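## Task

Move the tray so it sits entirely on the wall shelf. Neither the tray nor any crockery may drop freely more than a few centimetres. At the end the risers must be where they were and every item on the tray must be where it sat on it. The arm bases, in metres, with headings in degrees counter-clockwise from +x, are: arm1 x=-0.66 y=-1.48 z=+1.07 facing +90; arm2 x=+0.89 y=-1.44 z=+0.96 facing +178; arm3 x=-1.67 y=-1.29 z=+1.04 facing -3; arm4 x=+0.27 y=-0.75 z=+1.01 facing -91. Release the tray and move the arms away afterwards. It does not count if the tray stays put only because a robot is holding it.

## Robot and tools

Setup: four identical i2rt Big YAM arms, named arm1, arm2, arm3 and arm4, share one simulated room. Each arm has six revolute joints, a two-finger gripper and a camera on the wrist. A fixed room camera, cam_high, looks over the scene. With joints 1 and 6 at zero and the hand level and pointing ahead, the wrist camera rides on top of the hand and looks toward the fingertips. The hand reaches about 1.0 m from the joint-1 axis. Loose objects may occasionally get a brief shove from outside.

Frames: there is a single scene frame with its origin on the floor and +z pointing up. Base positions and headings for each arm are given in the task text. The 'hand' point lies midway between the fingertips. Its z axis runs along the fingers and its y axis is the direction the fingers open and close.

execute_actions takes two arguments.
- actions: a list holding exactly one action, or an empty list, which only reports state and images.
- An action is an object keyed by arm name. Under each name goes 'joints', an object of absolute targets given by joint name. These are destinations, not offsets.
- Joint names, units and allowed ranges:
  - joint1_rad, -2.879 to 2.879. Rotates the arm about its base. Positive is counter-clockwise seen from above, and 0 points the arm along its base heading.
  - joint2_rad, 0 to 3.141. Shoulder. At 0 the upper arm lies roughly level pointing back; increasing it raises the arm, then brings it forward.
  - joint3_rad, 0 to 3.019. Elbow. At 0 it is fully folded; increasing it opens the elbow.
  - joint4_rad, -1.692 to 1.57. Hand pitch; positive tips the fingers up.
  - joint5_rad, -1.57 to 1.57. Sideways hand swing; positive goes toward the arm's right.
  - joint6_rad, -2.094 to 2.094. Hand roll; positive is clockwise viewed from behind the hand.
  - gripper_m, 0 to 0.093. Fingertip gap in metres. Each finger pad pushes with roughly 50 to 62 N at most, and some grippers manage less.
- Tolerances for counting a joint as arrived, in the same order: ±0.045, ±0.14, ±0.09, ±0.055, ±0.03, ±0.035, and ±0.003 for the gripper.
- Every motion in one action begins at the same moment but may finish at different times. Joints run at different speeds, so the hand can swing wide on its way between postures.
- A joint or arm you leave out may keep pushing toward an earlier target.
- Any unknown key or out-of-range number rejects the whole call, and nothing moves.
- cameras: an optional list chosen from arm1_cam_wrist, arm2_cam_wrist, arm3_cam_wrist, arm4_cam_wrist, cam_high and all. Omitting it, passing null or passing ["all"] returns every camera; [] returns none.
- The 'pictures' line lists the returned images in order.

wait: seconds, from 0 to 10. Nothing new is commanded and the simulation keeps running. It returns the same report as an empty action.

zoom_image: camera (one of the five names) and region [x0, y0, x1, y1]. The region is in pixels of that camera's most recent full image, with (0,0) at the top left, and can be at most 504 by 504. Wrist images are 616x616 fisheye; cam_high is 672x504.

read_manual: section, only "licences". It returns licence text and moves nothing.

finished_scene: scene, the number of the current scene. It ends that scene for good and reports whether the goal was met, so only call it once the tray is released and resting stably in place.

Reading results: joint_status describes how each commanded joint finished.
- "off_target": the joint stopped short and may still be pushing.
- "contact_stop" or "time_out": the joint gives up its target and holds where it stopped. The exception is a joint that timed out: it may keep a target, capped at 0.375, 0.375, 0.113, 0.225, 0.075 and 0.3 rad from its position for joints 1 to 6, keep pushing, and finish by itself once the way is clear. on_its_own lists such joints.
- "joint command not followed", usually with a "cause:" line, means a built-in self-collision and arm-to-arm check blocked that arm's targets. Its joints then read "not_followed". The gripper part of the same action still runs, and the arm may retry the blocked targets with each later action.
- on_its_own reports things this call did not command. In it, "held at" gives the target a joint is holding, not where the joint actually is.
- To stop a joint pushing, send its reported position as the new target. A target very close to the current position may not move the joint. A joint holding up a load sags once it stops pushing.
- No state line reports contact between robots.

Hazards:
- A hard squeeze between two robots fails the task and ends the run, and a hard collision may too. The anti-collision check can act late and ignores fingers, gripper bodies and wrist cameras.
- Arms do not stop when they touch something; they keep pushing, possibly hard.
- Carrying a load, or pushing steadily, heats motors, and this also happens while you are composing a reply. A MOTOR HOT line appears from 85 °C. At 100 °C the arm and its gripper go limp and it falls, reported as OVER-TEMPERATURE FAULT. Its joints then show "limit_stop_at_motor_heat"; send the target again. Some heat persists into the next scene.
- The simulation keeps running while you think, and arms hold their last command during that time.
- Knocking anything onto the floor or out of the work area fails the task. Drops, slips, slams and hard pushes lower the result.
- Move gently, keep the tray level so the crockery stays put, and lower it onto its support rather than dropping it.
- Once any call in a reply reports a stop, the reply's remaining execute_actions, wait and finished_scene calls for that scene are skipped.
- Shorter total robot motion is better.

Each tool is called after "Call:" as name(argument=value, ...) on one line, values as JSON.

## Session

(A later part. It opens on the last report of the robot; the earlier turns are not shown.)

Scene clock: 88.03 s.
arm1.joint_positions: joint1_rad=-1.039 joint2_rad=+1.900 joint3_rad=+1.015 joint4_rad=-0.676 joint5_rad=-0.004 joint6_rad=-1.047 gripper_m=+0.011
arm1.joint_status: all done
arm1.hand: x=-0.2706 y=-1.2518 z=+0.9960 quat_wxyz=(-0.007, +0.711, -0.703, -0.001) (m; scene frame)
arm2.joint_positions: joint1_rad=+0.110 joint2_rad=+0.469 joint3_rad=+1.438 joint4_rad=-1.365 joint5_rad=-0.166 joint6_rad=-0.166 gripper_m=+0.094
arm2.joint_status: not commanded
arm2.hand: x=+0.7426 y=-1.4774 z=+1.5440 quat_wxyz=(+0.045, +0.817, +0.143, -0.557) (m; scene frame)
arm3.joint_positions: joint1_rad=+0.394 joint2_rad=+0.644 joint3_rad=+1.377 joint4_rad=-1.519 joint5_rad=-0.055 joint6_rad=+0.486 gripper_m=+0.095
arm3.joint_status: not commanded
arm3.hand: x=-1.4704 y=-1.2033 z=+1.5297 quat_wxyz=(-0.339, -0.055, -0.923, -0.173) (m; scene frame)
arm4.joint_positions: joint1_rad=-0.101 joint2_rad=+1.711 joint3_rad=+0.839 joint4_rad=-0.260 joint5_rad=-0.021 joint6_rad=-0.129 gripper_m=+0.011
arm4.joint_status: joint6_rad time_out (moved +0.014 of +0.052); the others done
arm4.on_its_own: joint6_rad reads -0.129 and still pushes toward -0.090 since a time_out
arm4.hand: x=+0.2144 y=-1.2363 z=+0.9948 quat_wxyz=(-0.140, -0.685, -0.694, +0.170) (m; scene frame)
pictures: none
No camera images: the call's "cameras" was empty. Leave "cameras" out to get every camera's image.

Call:
execute_actions(actions=[{"arm1":{"joints":{"joint1_rad":-1.141,"joint2_rad":1.76,"joint3_rad":0.97,"joint4_rad":-0.665,"joint6_rad":-1.14}},"arm4":{"joints":{"joint1_rad":-0.07,"joint2_rad":1.762,"joint3_rad":1.065,"joint4_rad":-0.3}}}], cameras=["arm4_cam_wrist"])

Call:
execute_actions(actions=[{"arm1":{"joints":{"joint1_rad":-1.263,"joint2_rad":1.727,"joint3_rad":0.91,"joint4_rad":-0.642,"joint6_rad":-1.26}},"arm4":{"joints":{"joint1_rad":-0.062,"joint2_rad":1.865,"joint3_rad":1.24,"joint4_rad":-0.368}}}], cameras=["arm4_cam_wrist"])

Scene clock: 92.87 s.
arm1.joint_positions: joint1_rad=-1.141 joint2_rad=+1.850 joint3_rad=+0.940 joint4_rad=-0.658 joint5_rad=-0.004 joint6_rad=-1.145 gripper_m=+0.011
arm1.joint_status: all done
arm1.hand: x=-0.2729 y=-1.3035 z=+0.9988 quat_wxyz=(-0.004, +0.710, -0.704, -0.001) (m; scene frame)
arm2.joint_positions: joint1_rad=+0.110 joint2_rad=+0.469 joint3_rad=+1.438 joint4_rad=-1.365 joint5_rad=-0.166 joint6_rad=-0.166 gripper_m=+0.094
arm2.joint_status: not commanded
arm2.hand: x=+0.7426 y=-1.4774 z=+1.5440 quat_wxyz=(+0.045, +0.817, +0.143, -0.557) (m; scene frame)
arm3.joint_positions: joint1_rad=+0.394 joint2_rad=+0.644 joint3_rad=+1.377 joint4_rad=-1.519 joint5_rad=-0.055 joint6_rad=+0.486 gripper_m=+0.095
arm3.joint_status: not commanded
arm3.hand: x=-1.4704 y=-1.2033 z=+1.5297 quat_wxyz=(-0.339, -0.055, -0.923, -0.173) (m; scene frame)
arm4.joint_positions: joint1_rad=-0.091 joint2_rad=+1.815 joint3_rad=+1.000 joint4_rad=-0.313 joint5_rad=-0.018 joint6_rad=-0.118 gripper_m=+0.011
arm4.joint_status: all done
arm4.hand: x=+0.2127 y=-1.2909 z=+0.9954 quat_wxyz=(-0.141, -0.685, -0.694, +0.171) (m; scene frame)
pictures: arm4_cam_wrist
Images, in order (width x height): arm4_cam_wrist 616x616.

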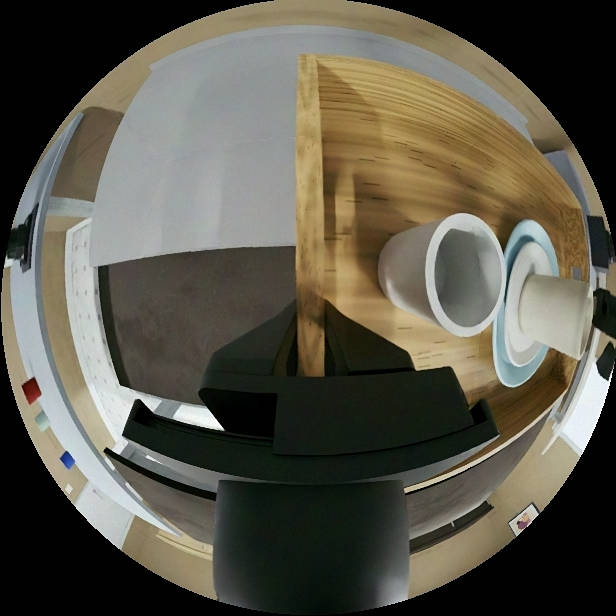

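Scene clock: 93.87 s.
arm1.joint_positions: joint1_rad=-1.262 joint2_rad=+1.815 joint3_rad=+0.880 joint4_rad=-0.640 joint5_rad=-0.005 joint6_rad=-1.269 gripper_m=+0.011
arm1.joint_status: all done
arm1.hand: x=-0.2744 y=-1.3577 z=+0.9987 quat_wxyz=(-0.001, +0.711, -0.703, -0.003) (m; scene frame)
arm2.joint_positions: joint1_rad=+0.110 joint2_rad=+0.469 joint3_rad=+1.438 joint4_rad=-1.365 joint5_rad=-0.166 joint6_rad=-0.166 gripper_m=+0.094
arm2.joint_status: not commanded
arm2.hand: x=+0.7426 y=-1.4774 z=+1.5440 quat_wxyz=(+0.045, +0.817, +0.143, -0.557) (m; scene frame)
arm3.joint_positions: joint1_rad=+0.394 joint2_rad=+0.644 joint3_rad=+1.377 joint4_rad=-1.519 joint5_rad=-0.055 joint6_rad=+0.486 gripper_m=+0.095
arm3.joint_status: not commanded
arm3.hand: x=-1.4704 y=-1.2033 z=+1.5297 quat_wxyz=(-0.339, -0.055, -0.923, -0.173) (m; scene frame)
arm4.joint_positions: joint1_rad=-0.083 joint2_rad=+1.924 joint3_rad=+1.169 joint4_rad=-0.379 joint5_rad=-0.016 joint6_rad=-0.117 gripper_m=+0.011
arm4.joint_status: all done
arm4.hand: x=+0.2114 y=-1.3430 z=+0.9918 quat_wxyz=(-0.140, -0.683, -0.696, +0.169) (m; scene frame)
pictures: arm4_cam_wrist
Images, in order (width x height): arm4_cam_wrist 616x616.

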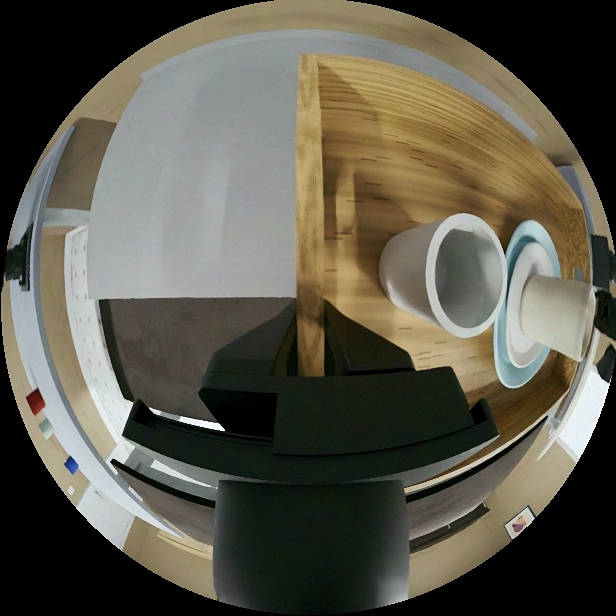

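Call:
execute_actions(actions=[{"arm1":{"joints":{"joint1_rad":-1.395,"joint2_rad":1.70,"joint3_rad":0.875,"joint4_rad":-0.62,"joint6_rad":-1.39}},"arm4":{"joints":{"joint1_rad":-0.055,"joint2_rad":1.962,"joint3_rad":1.445,"joint4_rad":-0.446}}}], cameras=[])

Call:
execute_actions(actions=[{"arm1":{"joints":{"joint1_rad":-1.533,"joint2_rad":1.695,"joint3_rad":0.86,"joint4_rad":-0.61,"joint6_rad":-1.53}},"arm4":{"joints":{"joint1_rad":-0.05,"joint2_rad":2.075,"joint3_rad":1.66,"joint4_rad":-0.54}}}], cameras=[])

Call:
execute_actions(actions=[{"arm1":{"joints":{"joint1_rad":-1.69,"joint3_rad":0.87,"joint6_rad":-1.68}},"arm4":{"joints":{"joint1_rad":-0.045,"joint2_rad":2.2,"joint3_rad":1.905,"joint4_rad":-0.648}}}], cameras=["arm4_cam_wrist","arm1_cam_wrist"])

Scene clock: 99.73 s.
arm1.joint_positions: joint1_rad=-1.393 joint2_rad=+1.789 joint3_rad=+0.842 joint4_rad=-0.625 joint5_rad=-0.004 joint6_rad=-1.397 gripper_m=+0.011
arm1.joint_status: all done
arm1.hand: x=-0.2733 y=-1.4119 z=+1.0001 quat_wxyz=(-0.002, +0.710, -0.704, -0.002) (m; scene frame)
arm2.joint_positions: joint1_rad=+0.110 joint2_rad=+0.469 joint3_rad=+1.438 joint4_rad=-1.365 joint5_rad=-0.166 joint6_rad=-0.166 gripper_m=+0.094
arm2.joint_status: not commanded
arm2.hand: x=+0.7426 y=-1.4774 z=+1.5440 quat_wxyz=(+0.045, +0.817, +0.143, -0.557) (m; scene frame)
arm3.joint_positions: joint1_rad=+0.394 joint2_rad=+0.644 joint3_rad=+1.377 joint4_rad=-1.519 joint5_rad=-0.055 joint6_rad=+0.486 gripper_m=+0.095
arm3.joint_status: not commanded
arm3.hand: x=-1.4704 y=-1.2033 z=+1.5297 quat_wxyz=(-0.339, -0.055, -0.923, -0.173) (m; scene frame)
arm4.joint_positions: joint1_rad=-0.072 joint2_rad=+2.029 joint3_rad=+1.361 joint4_rad=-0.461 joint5_rad=-0.018 joint6_rad=-0.104 gripper_m=+0.011
arm4.joint_status: all done
arm4.hand: x=+0.2129 y=-1.4001 z=+0.9956 quat_wxyz=(-0.144, -0.684, -0.695, +0.168) (m; scene frame)
pictures: none
No camera images: the call's "cameras" was empty. Leave "cameras" out to get every camera's image.

Scene clock: 101.83 s.
arm1.joint_positions: joint1_rad=-1.531 joint2_rad=+1.785 joint3_rad=+0.827 joint4_rad=-0.621 joint5_rad=-0.004 joint6_rad=-1.537 gripper_m=+0.011
arm1.joint_status: all done
arm1.hand: x=-0.2742 y=-1.4658 z=+0.9979 quat_wxyz=(+0.000, +0.711, -0.704, -0.004) (m; scene frame)
arm2.joint_positions: joint1_rad=+0.110 joint2_rad=+0.469 joint3_rad=+1.438 joint4_rad=-1.365 joint5_rad=-0.166 joint6_rad=-0.166 gripper_m=+0.094
arm2.joint_status: not commanded
arm2.hand: x=+0.7426 y=-1.4774 z=+1.5440 quat_wxyz=(+0.045, +0.817, +0.143, -0.557) (m; scene frame)
arm3.joint_positions: joint1_rad=+0.394 joint2_rad=+0.644 joint3_rad=+1.377 joint4_rad=-1.519 joint5_rad=-0.055 joint6_rad=+0.486 gripper_m=+0.095
arm3.joint_status: not commanded
arm3.hand: x=-1.4704 y=-1.2033 z=+1.5297 quat_wxyz=(-0.339, -0.055, -0.923, -0.173) (m; scene frame)
arm4.joint_positions: joint1_rad=-0.066 joint2_rad=+2.149 joint3_rad=+1.567 joint4_rad=-0.553 joint5_rad=-0.018 joint6_rad=-0.102 gripper_m=+0.011
arm4.joint_status: joint3_rad time_out (moved +0.206 of +0.299); the others done
arm4.on_its_own: joint3_rad reads +1.567 and still pushes toward +1.660 since a time_out
arm4.hand: x=+0.2122 y=-1.4536 z=+0.9925 quat_wxyz=(-0.143, -0.683, -0.697, +0.166) (m; scene frame)
pictures: none
No camera images: the call's "cameras" was empty. Leave "cameras" out to get every camera's image.

not run: a stop came earlier in this reply.

Call:
execute_actions(actions=[{"arm1":{"joints":{"joint1_rad":-1.69,"joint3_rad":0.87,"joint6_rad":-1.69}},"arm4":{"joints":{"joint1_rad":-0.045,"joint2_rad":2.2,"joint3_rad":1.92,"joint4_rad":-0.648}}}], cameras=["arm4_cam_wrist","arm1_cam_wrist"])

Scene clock: 106.83 s.
arm1.joint_positions: joint1_rad=-1.687 joint2_rad=+1.782 joint3_rad=+0.827 joint4_rad=-0.621 joint5_rad=-0.002 joint6_rad=-1.697 gripper_m=+0.011
arm1.joint_status: all done
arm1.hand: x=-0.2755 y=-1.5266 z=+0.9987 quat_wxyz=(-0.001, +0.712, -0.702, -0.003) (m; scene frame)
arm2.joint_positions: joint1_rad=+0.110 joint2_rad=+0.469 joint3_rad=+1.438 joint4_rad=-1.365 joint5_rad=-0.166 joint6_rad=-0.166 gripper_m=+0.094
arm2.joint_status: not commanded
arm2.hand: x=+0.7426 y=-1.4774 z=+1.5440 quat_wxyz=(+0.045, +0.817, +0.143, -0.557) (m; scene frame)
arm3.joint_positions: joint1_rad=+0.394 joint2_rad=+0.644 joint3_rad=+1.377 joint4_rad=-1.519 joint5_rad=-0.055 joint6_rad=+0.486 gripper_m=+0.095
arm3.joint_status: not commanded
arm3.hand: x=-1.4704 y=-1.2033 z=+1.5297 quat_wxyz=(-0.339, -0.055, -0.923, -0.173) (m; scene frame)
arm4.joint_positions: joint1_rad=-0.061 joint2_rad=+2.279 joint3_rad=+1.817 joint4_rad=-0.664 joint5_rad=-0.019 joint6_rad=-0.100 gripper_m=+0.011
arm4.joint_status: joint3_rad time_out (moved +0.250 of +0.353); the others done
arm4.on_its_own: joint3_rad reads +1.817 and still pushes toward +1.920 since a time_out
arm4.hand: x=+0.2113 y=-1.5127 z=+0.9969 quat_wxyz=(-0.147, -0.681, -0.698, +0.168) (m; scene frame)
pictures: arm1_cam_wrist, arm4_cam_wrist
Images, in order (width x height): arm1_cam_wrist 616x616, arm4_cam_wrist 616x616.

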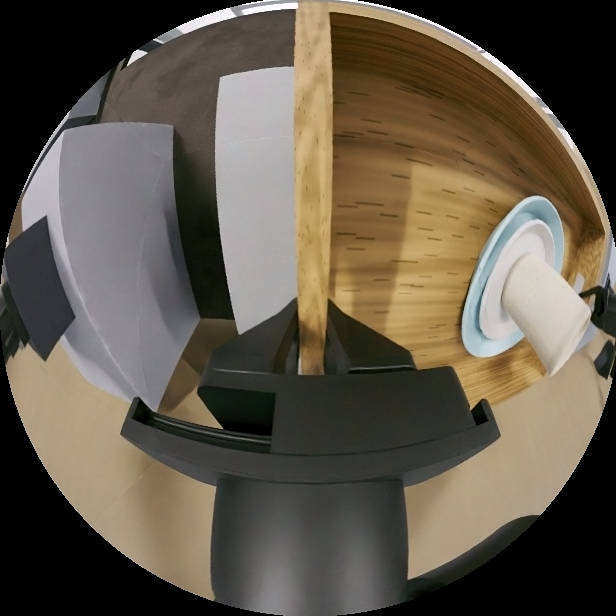

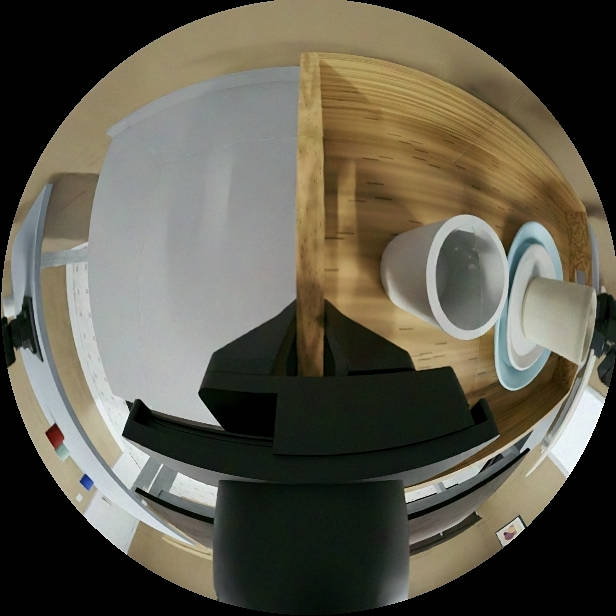

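Call:
execute_actions(actions=[{"arm1":{"joints":{"joint1_rad":-1.73,"joint2_rad":1.845,"joint4_rad":-0.525,"joint6_rad":-1.73}},"arm4":{"joints":{"joint2_rad":2.27,"joint3_rad":1.945,"joint4_rad":-0.595}}}], cameras=["arm1_cam_wrist"])

Scene clock: 115.77 s.
arm1.joint_positions: joint1_rad=-1.717 joint2_rad=+1.896 joint3_rad=+0.828 joint4_rad=-0.522 joint5_rad=-0.001 joint6_rad=-1.738 gripper_m=+0.011
arm1.joint_status: all done
arm1.hand: x=-0.2772 y=-1.5379 z=+0.9570 quat_wxyz=(+0.004, +0.716, -0.698, -0.008) (m; scene frame)
arm2.joint_positions: joint1_rad=+0.110 joint2_rad=+0.469 joint3_rad=+1.438 joint4_rad=-1.365 joint5_rad=-0.166 joint6_rad=-0.166 gripper_m=+0.094
arm2.joint_status: not commanded
arm2.hand: x=+0.7426 y=-1.4774 z=+1.5440 quat_wxyz=(+0.045, +0.817, +0.143, -0.557) (m; scene frame)
arm3.joint_positions: joint1_rad=+0.394 joint2_rad=+0.644 joint3_rad=+1.377 joint4_rad=-1.519 joint5_rad=-0.055 joint6_rad=+0.486 gripper_m=+0.095
arm3.joint_status: not commanded
arm3.hand: x=-1.4704 y=-1.2033 z=+1.5297 quat_wxyz=(-0.339, -0.055, -0.923, -0.173) (m; scene frame)
arm4.joint_positions: joint1_rad=-0.060 joint2_rad=+2.347 joint3_rad=+1.843 joint4_rad=-0.635 joint5_rad=-0.019 joint6_rad=-0.107 gripper_m=+0.011
arm4.joint_status: joint3_rad time_out (moved +0.026 of +0.128); the others done
arm4.on_its_own: joint3_rad reads +1.843 and still pushes toward +1.945 since a time_out
arm4.hand: x=+0.2109 y=-1.5182 z=+0.9602 quat_wxyz=(-0.142, -0.679, -0.701, +0.164) (m; scene frame)
pictures: arm1_cam_wrist
Images, in order (width x height): arm1_cam_wrist 616x616.

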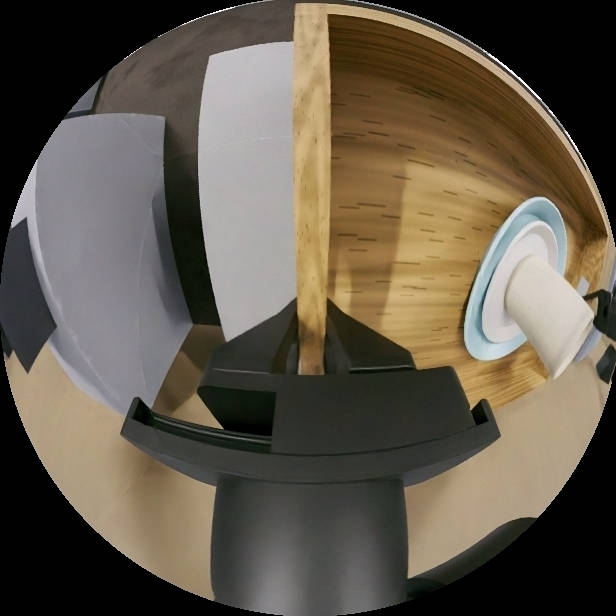

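Call:
execute_actions(actions=[{"arm1":{"joints":{"joint2_rad":1.91,"joint4_rad":-0.47}},"arm4":{"joints":{"joint2_rad":2.315,"joint4_rad":-0.555}}}], cameras=["arm1_cam_wrist"])

Scene clock: 117.93 s.
arm1.joint_positions: joint1_rad=-1.718 joint2_rad=+1.938 joint3_rad=+0.829 joint4_rad=-0.474 joint5_rad=+0.003 joint6_rad=-1.737 gripper_m=+0.011
arm1.joint_status: all done
arm1.hand: x=-0.2755 y=-1.5392 z=+0.9416 quat_wxyz=(+0.003, +0.715, -0.699, -0.004) (m; scene frame)
arm2.joint_positions: joint1_rad=+0.110 joint2_rad=+0.469 joint3_rad=+1.438 joint4_rad=-1.365 joint5_rad=-0.166 joint6_rad=-0.166 gripper_m=+0.094
arm2.joint_status: not commanded
arm2.hand: x=+0.7426 y=-1.4774 z=+1.5440 quat_wxyz=(+0.045, +0.817, +0.143, -0.557) (m; scene frame)
arm3.joint_positions: joint1_rad=+0.394 joint2_rad=+0.644 joint3_rad=+1.377 joint4_rad=-1.519 joint5_rad=-0.055 joint6_rad=+0.486 gripper_m=+0.095
arm3.joint_status: not commanded
arm3.hand: x=-1.4704 y=-1.2033 z=+1.5297 quat_wxyz=(-0.339, -0.055, -0.923, -0.173) (m; scene frame)
arm4.joint_positions: joint1_rad=-0.057 joint2_rad=+2.355 joint3_rad=+1.844 joint4_rad=-0.607 joint5_rad=-0.025 joint6_rad=-0.095 gripper_m=+0.011
arm4.joint_status: all done
arm4.on_its_own: joint3_rad reads +1.844 and still pushes toward +1.945 since a time_out
arm4.hand: x=+0.2134 y=-1.5235 z=+0.9576 quat_wxyz=(-0.152, -0.681, -0.697, +0.169) (m; scene frame)
pictures: arm1_cam_wrist
Images, in order (width x height): arm1_cam_wrist 616x616.

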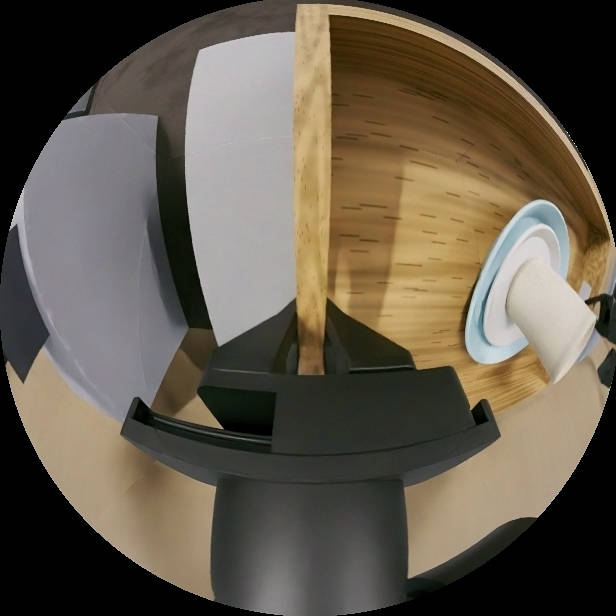

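Call:
execute_actions(actions=[{"arm1":{"joints":{"joint2_rad":1.95}},"arm4":{"joints":{"joint2_rad":2.36,"joint3_rad":1.9,"joint4_rad":-0.57}}}], cameras=["cam_high"])

Scene clock: 120.53 s.
arm1.joint_positions: joint1_rad=-1.718 joint2_rad=+1.939 joint3_rad=+0.829 joint4_rad=-0.474 joint5_rad=+0.003 joint6_rad=-1.737 gripper_m=+0.011
arm1.joint_status: all done
arm1.hand: x=-0.2756 y=-1.5391 z=+0.9413 quat_wxyz=(+0.004, +0.715, -0.699, -0.004) (m; scene frame)
arm2.joint_positions: joint1_rad=+0.110 joint2_rad=+0.469 joint3_rad=+1.438 joint4_rad=-1.365 joint5_rad=-0.166 joint6_rad=-0.166 gripper_m=+0.094
arm2.joint_status: not commanded
arm2.hand: x=+0.7426 y=-1.4774 z=+1.5440 quat_wxyz=(+0.045, +0.817, +0.143, -0.557) (m; scene frame)
arm3.joint_positions: joint1_rad=+0.394 joint2_rad=+0.644 joint3_rad=+1.377 joint4_rad=-1.519 joint5_rad=-0.055 joint6_rad=+0.486 gripper_m=+0.095
arm3.joint_status: not commanded
arm3.hand: x=-1.4704 y=-1.2033 z=+1.5297 quat_wxyz=(-0.339, -0.055, -0.923, -0.173) (m; scene frame)
arm4.joint_positions: joint1_rad=-0.057 joint2_rad=+2.358 joint3_rad=+1.844 joint4_rad=-0.607 joint5_rad=-0.025 joint6_rad=-0.094 gripper_m=+0.011
arm4.joint_status: all done
arm4.hand: x=+0.2134 y=-1.5231 z=+0.9555 quat_wxyz=(-0.151, -0.681, -0.697, +0.168) (m; scene frame)
pictures: cam_high
Images, in order (width x height): cam_high 672x504.

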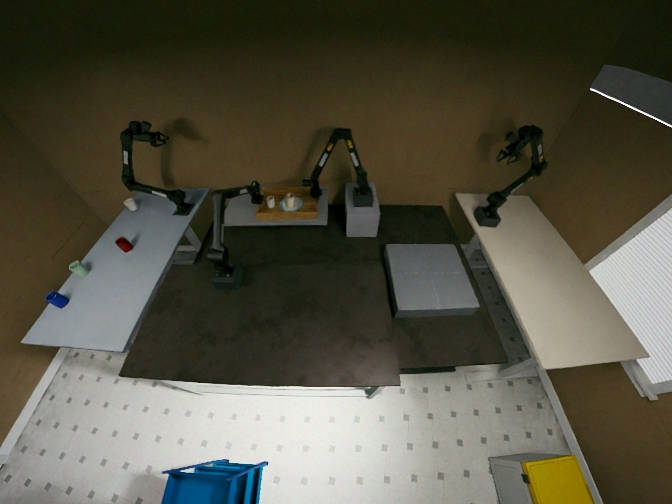

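The tray is resting on the shelf, so I'm releasing it and retreating.

Call:
execute_actions(actions=[{"arm1":{"joints":{"gripper_m":0.05,"joint3_rad":0.84}},"arm4":{"joints":{"gripper_m":0.04,"joint3_rad":1.86,"joint4_rad":-0.6}}}], cameras=[])

Call:
execute_actions(actions=[{"arm1":{"joints":{"joint2_rad":1.7,"joint4_rad":-0.7}},"arm4":{"joints":{"joint2_rad":2.15}}}], cameras=[])

Call:
execute_actions(actions=[{"arm1":{"joints":{"joint2_rad":0.8,"joint6_rad":-0.8}},"arm4":{"joints":{"joint2_rad":1.1,"joint3_rad":1.2,"joint4_rad":-1.0}}}], cameras=["arm4_cam_wrist","arm1_cam_wrist","cam_high"])

Scene clock: 124.30 s.
arm1.joint_positions: joint1_rad=-1.718 joint2_rad=+1.939 joint3_rad=+0.829 joint4_rad=-0.474 joint5_rad=+0.003 joint6_rad=-1.736 gripper_m=+0.050
arm1.joint_status: all done
arm1.hand: x=-0.2756 y=-1.5391 z=+0.9413 quat_wxyz=(+0.004, +0.715, -0.699, -0.004) (m; scene frame)
arm2.joint_positions: joint1_rad=+0.110 joint2_rad=+0.469 joint3_rad=+1.438 joint4_rad=-1.365 joint5_rad=-0.166 joint6_rad=-0.166 gripper_m=+0.094
arm2.joint_status: not commanded
arm2.hand: x=+0.7426 y=-1.4774 z=+1.5440 quat_wxyz=(+0.045, +0.817, +0.143, -0.557) (m; scene frame)
arm3.joint_positions: joint1_rad=+0.394 joint2_rad=+0.644 joint3_rad=+1.377 joint4_rad=-1.519 joint5_rad=-0.055 joint6_rad=+0.486 gripper_m=+0.095
arm3.joint_status: not commanded
arm3.hand: x=-1.4704 y=-1.2033 z=+1.5297 quat_wxyz=(-0.339, -0.055, -0.923, -0.173) (m; scene frame)
arm4.joint_positions: joint1_rad=-0.056 joint2_rad=+2.358 joint3_rad=+1.844 joint4_rad=-0.607 joint5_rad=-0.025 joint6_rad=-0.094 gripper_m=+0.040
arm4.joint_status: all done
arm4.hand: x=+0.2147 y=-1.5231 z=+0.9555 quat_wxyz=(-0.151, -0.680, -0.697, +0.167) (m; scene frame)
pictures: none
No camera images: the call's "cameras" was empty. Leave "cameras" out to get every camera's image.

Scene clock: 125.47 s.
arm1.joint_positions: joint1_rad=-1.718 joint2_rad=+1.678 joint3_rad=+0.829 joint4_rad=-0.689 joint5_rad=+0.003 joint6_rad=-1.736 gripper_m=+0.050
arm1.joint_status: all done
arm1.hand: x=-0.2736 y=-1.5397 z=+1.0372 quat_wxyz=(-0.010, +0.715, -0.699, +0.014) (m; scene frame)
arm2.joint_positions: joint1_rad=+0.110 joint2_rad=+0.469 joint3_rad=+1.438 joint4_rad=-1.365 joint5_rad=-0.166 joint6_rad=-0.166 gripper_m=+0.094
arm2.joint_status: not commanded
arm2.hand: x=+0.7426 y=-1.4774 z=+1.5440 quat_wxyz=(+0.045, +0.817, +0.143, -0.557) (m; scene frame)
arm3.joint_positions: joint1_rad=+0.394 joint2_rad=+0.644 joint3_rad=+1.377 joint4_rad=-1.519 joint5_rad=-0.055 joint6_rad=+0.486 gripper_m=+0.095
arm3.joint_status: not commanded
arm3.hand: x=-1.4704 y=-1.2033 z=+1.5297 quat_wxyz=(-0.339, -0.055, -0.923, -0.173) (m; scene frame)
arm4.joint_positions: joint1_rad=-0.056 joint2_rad=+2.132 joint3_rad=+1.839 joint4_rad=-0.607 joint5_rad=-0.025 joint6_rad=-0.094 gripper_m=+0.040
arm4.joint_status: all done
arm4.hand: x=+0.2146 y=-1.5441 z=+1.1269 quat_wxyz=(-0.219, -0.658, -0.677, +0.248) (m; scene frame)
pictures: none
No camera images: the call's "cameras" was empty. Leave "cameras" out to get every camera's image.

Scene clock: 127.30 s.
arm1.joint_positions: joint1_rad=-1.718 joint2_rad=+0.794 joint3_rad=+0.829 joint4_rad=-0.690 joint5_rad=+0.003 joint6_rad=-0.813 gripper_m=+0.050
arm1.joint_status: all done
arm1.hand: x=-0.2832 y=-1.5391 z=+1.3815 quat_wxyz=(-0.393, +0.294, -0.847, +0.204) (m; scene frame)
arm2.joint_positions: joint1_rad=+0.110 joint2_rad=+0.469 joint3_rad=+1.438 joint4_rad=-1.365 joint5_rad=-0.166 joint6_rad=-0.166 gripper_m=+0.094
arm2.joint_status: not commanded
arm2.hand: x=+0.7426 y=-1.4774 z=+1.5440 quat_wxyz=(+0.045, +0.817, +0.143, -0.557) (m; scene frame)
arm3.joint_positions: joint1_rad=+0.394 joint2_rad=+0.644 joint3_rad=+1.377 joint4_rad=-1.519 joint5_rad=-0.055 joint6_rad=+0.486 gripper_m=+0.095
arm3.joint_status: not commanded
arm3.hand: x=-1.4704 y=-1.2033 z=+1.5297 quat_wxyz=(-0.339, -0.055, -0.923, -0.173) (m; scene frame)
arm4.joint_positions: joint1_rad=-0.056 joint2_rad=+1.099 joint3_rad=+1.195 joint4_rad=-0.988 joint5_rad=-0.025 joint6_rad=-0.094 gripper_m=+0.040
arm4.joint_status: all done
arm4.hand: x=+0.2441 y=-1.1897 z=+1.3574 quat_wxyz=(-0.222, -0.657, -0.676, +0.251) (m; scene frame)
pictures: arm1_cam_wrist, arm4_cam_wrist, cam_high
Images, in order (width x height): arm1_cam_wrist 616x616, arm4_cam_wrist 616x616, cam_high 672x504.

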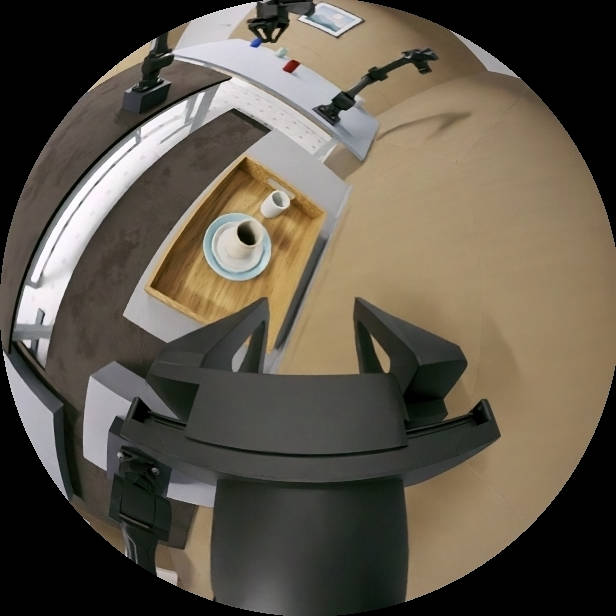

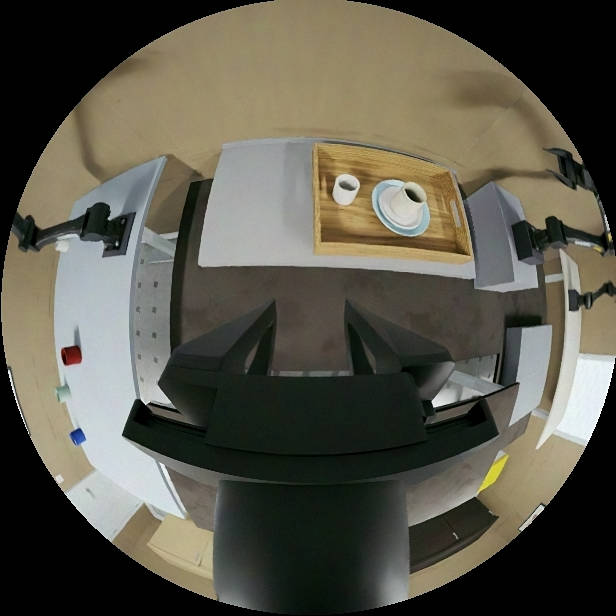

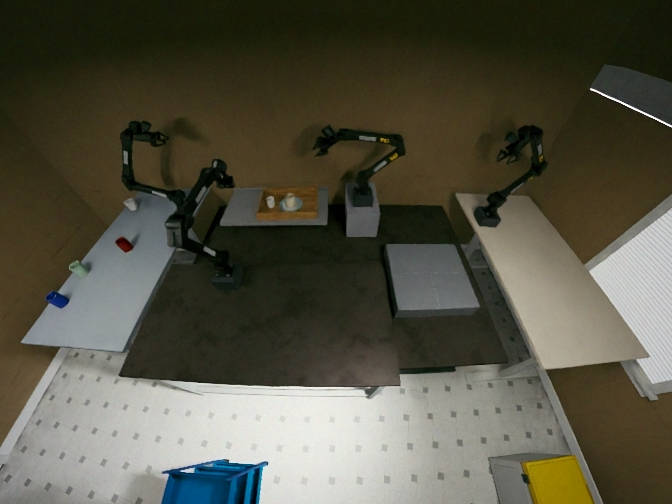

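Call:
finished_scene(scene=1)

The scene is finished: the task was done.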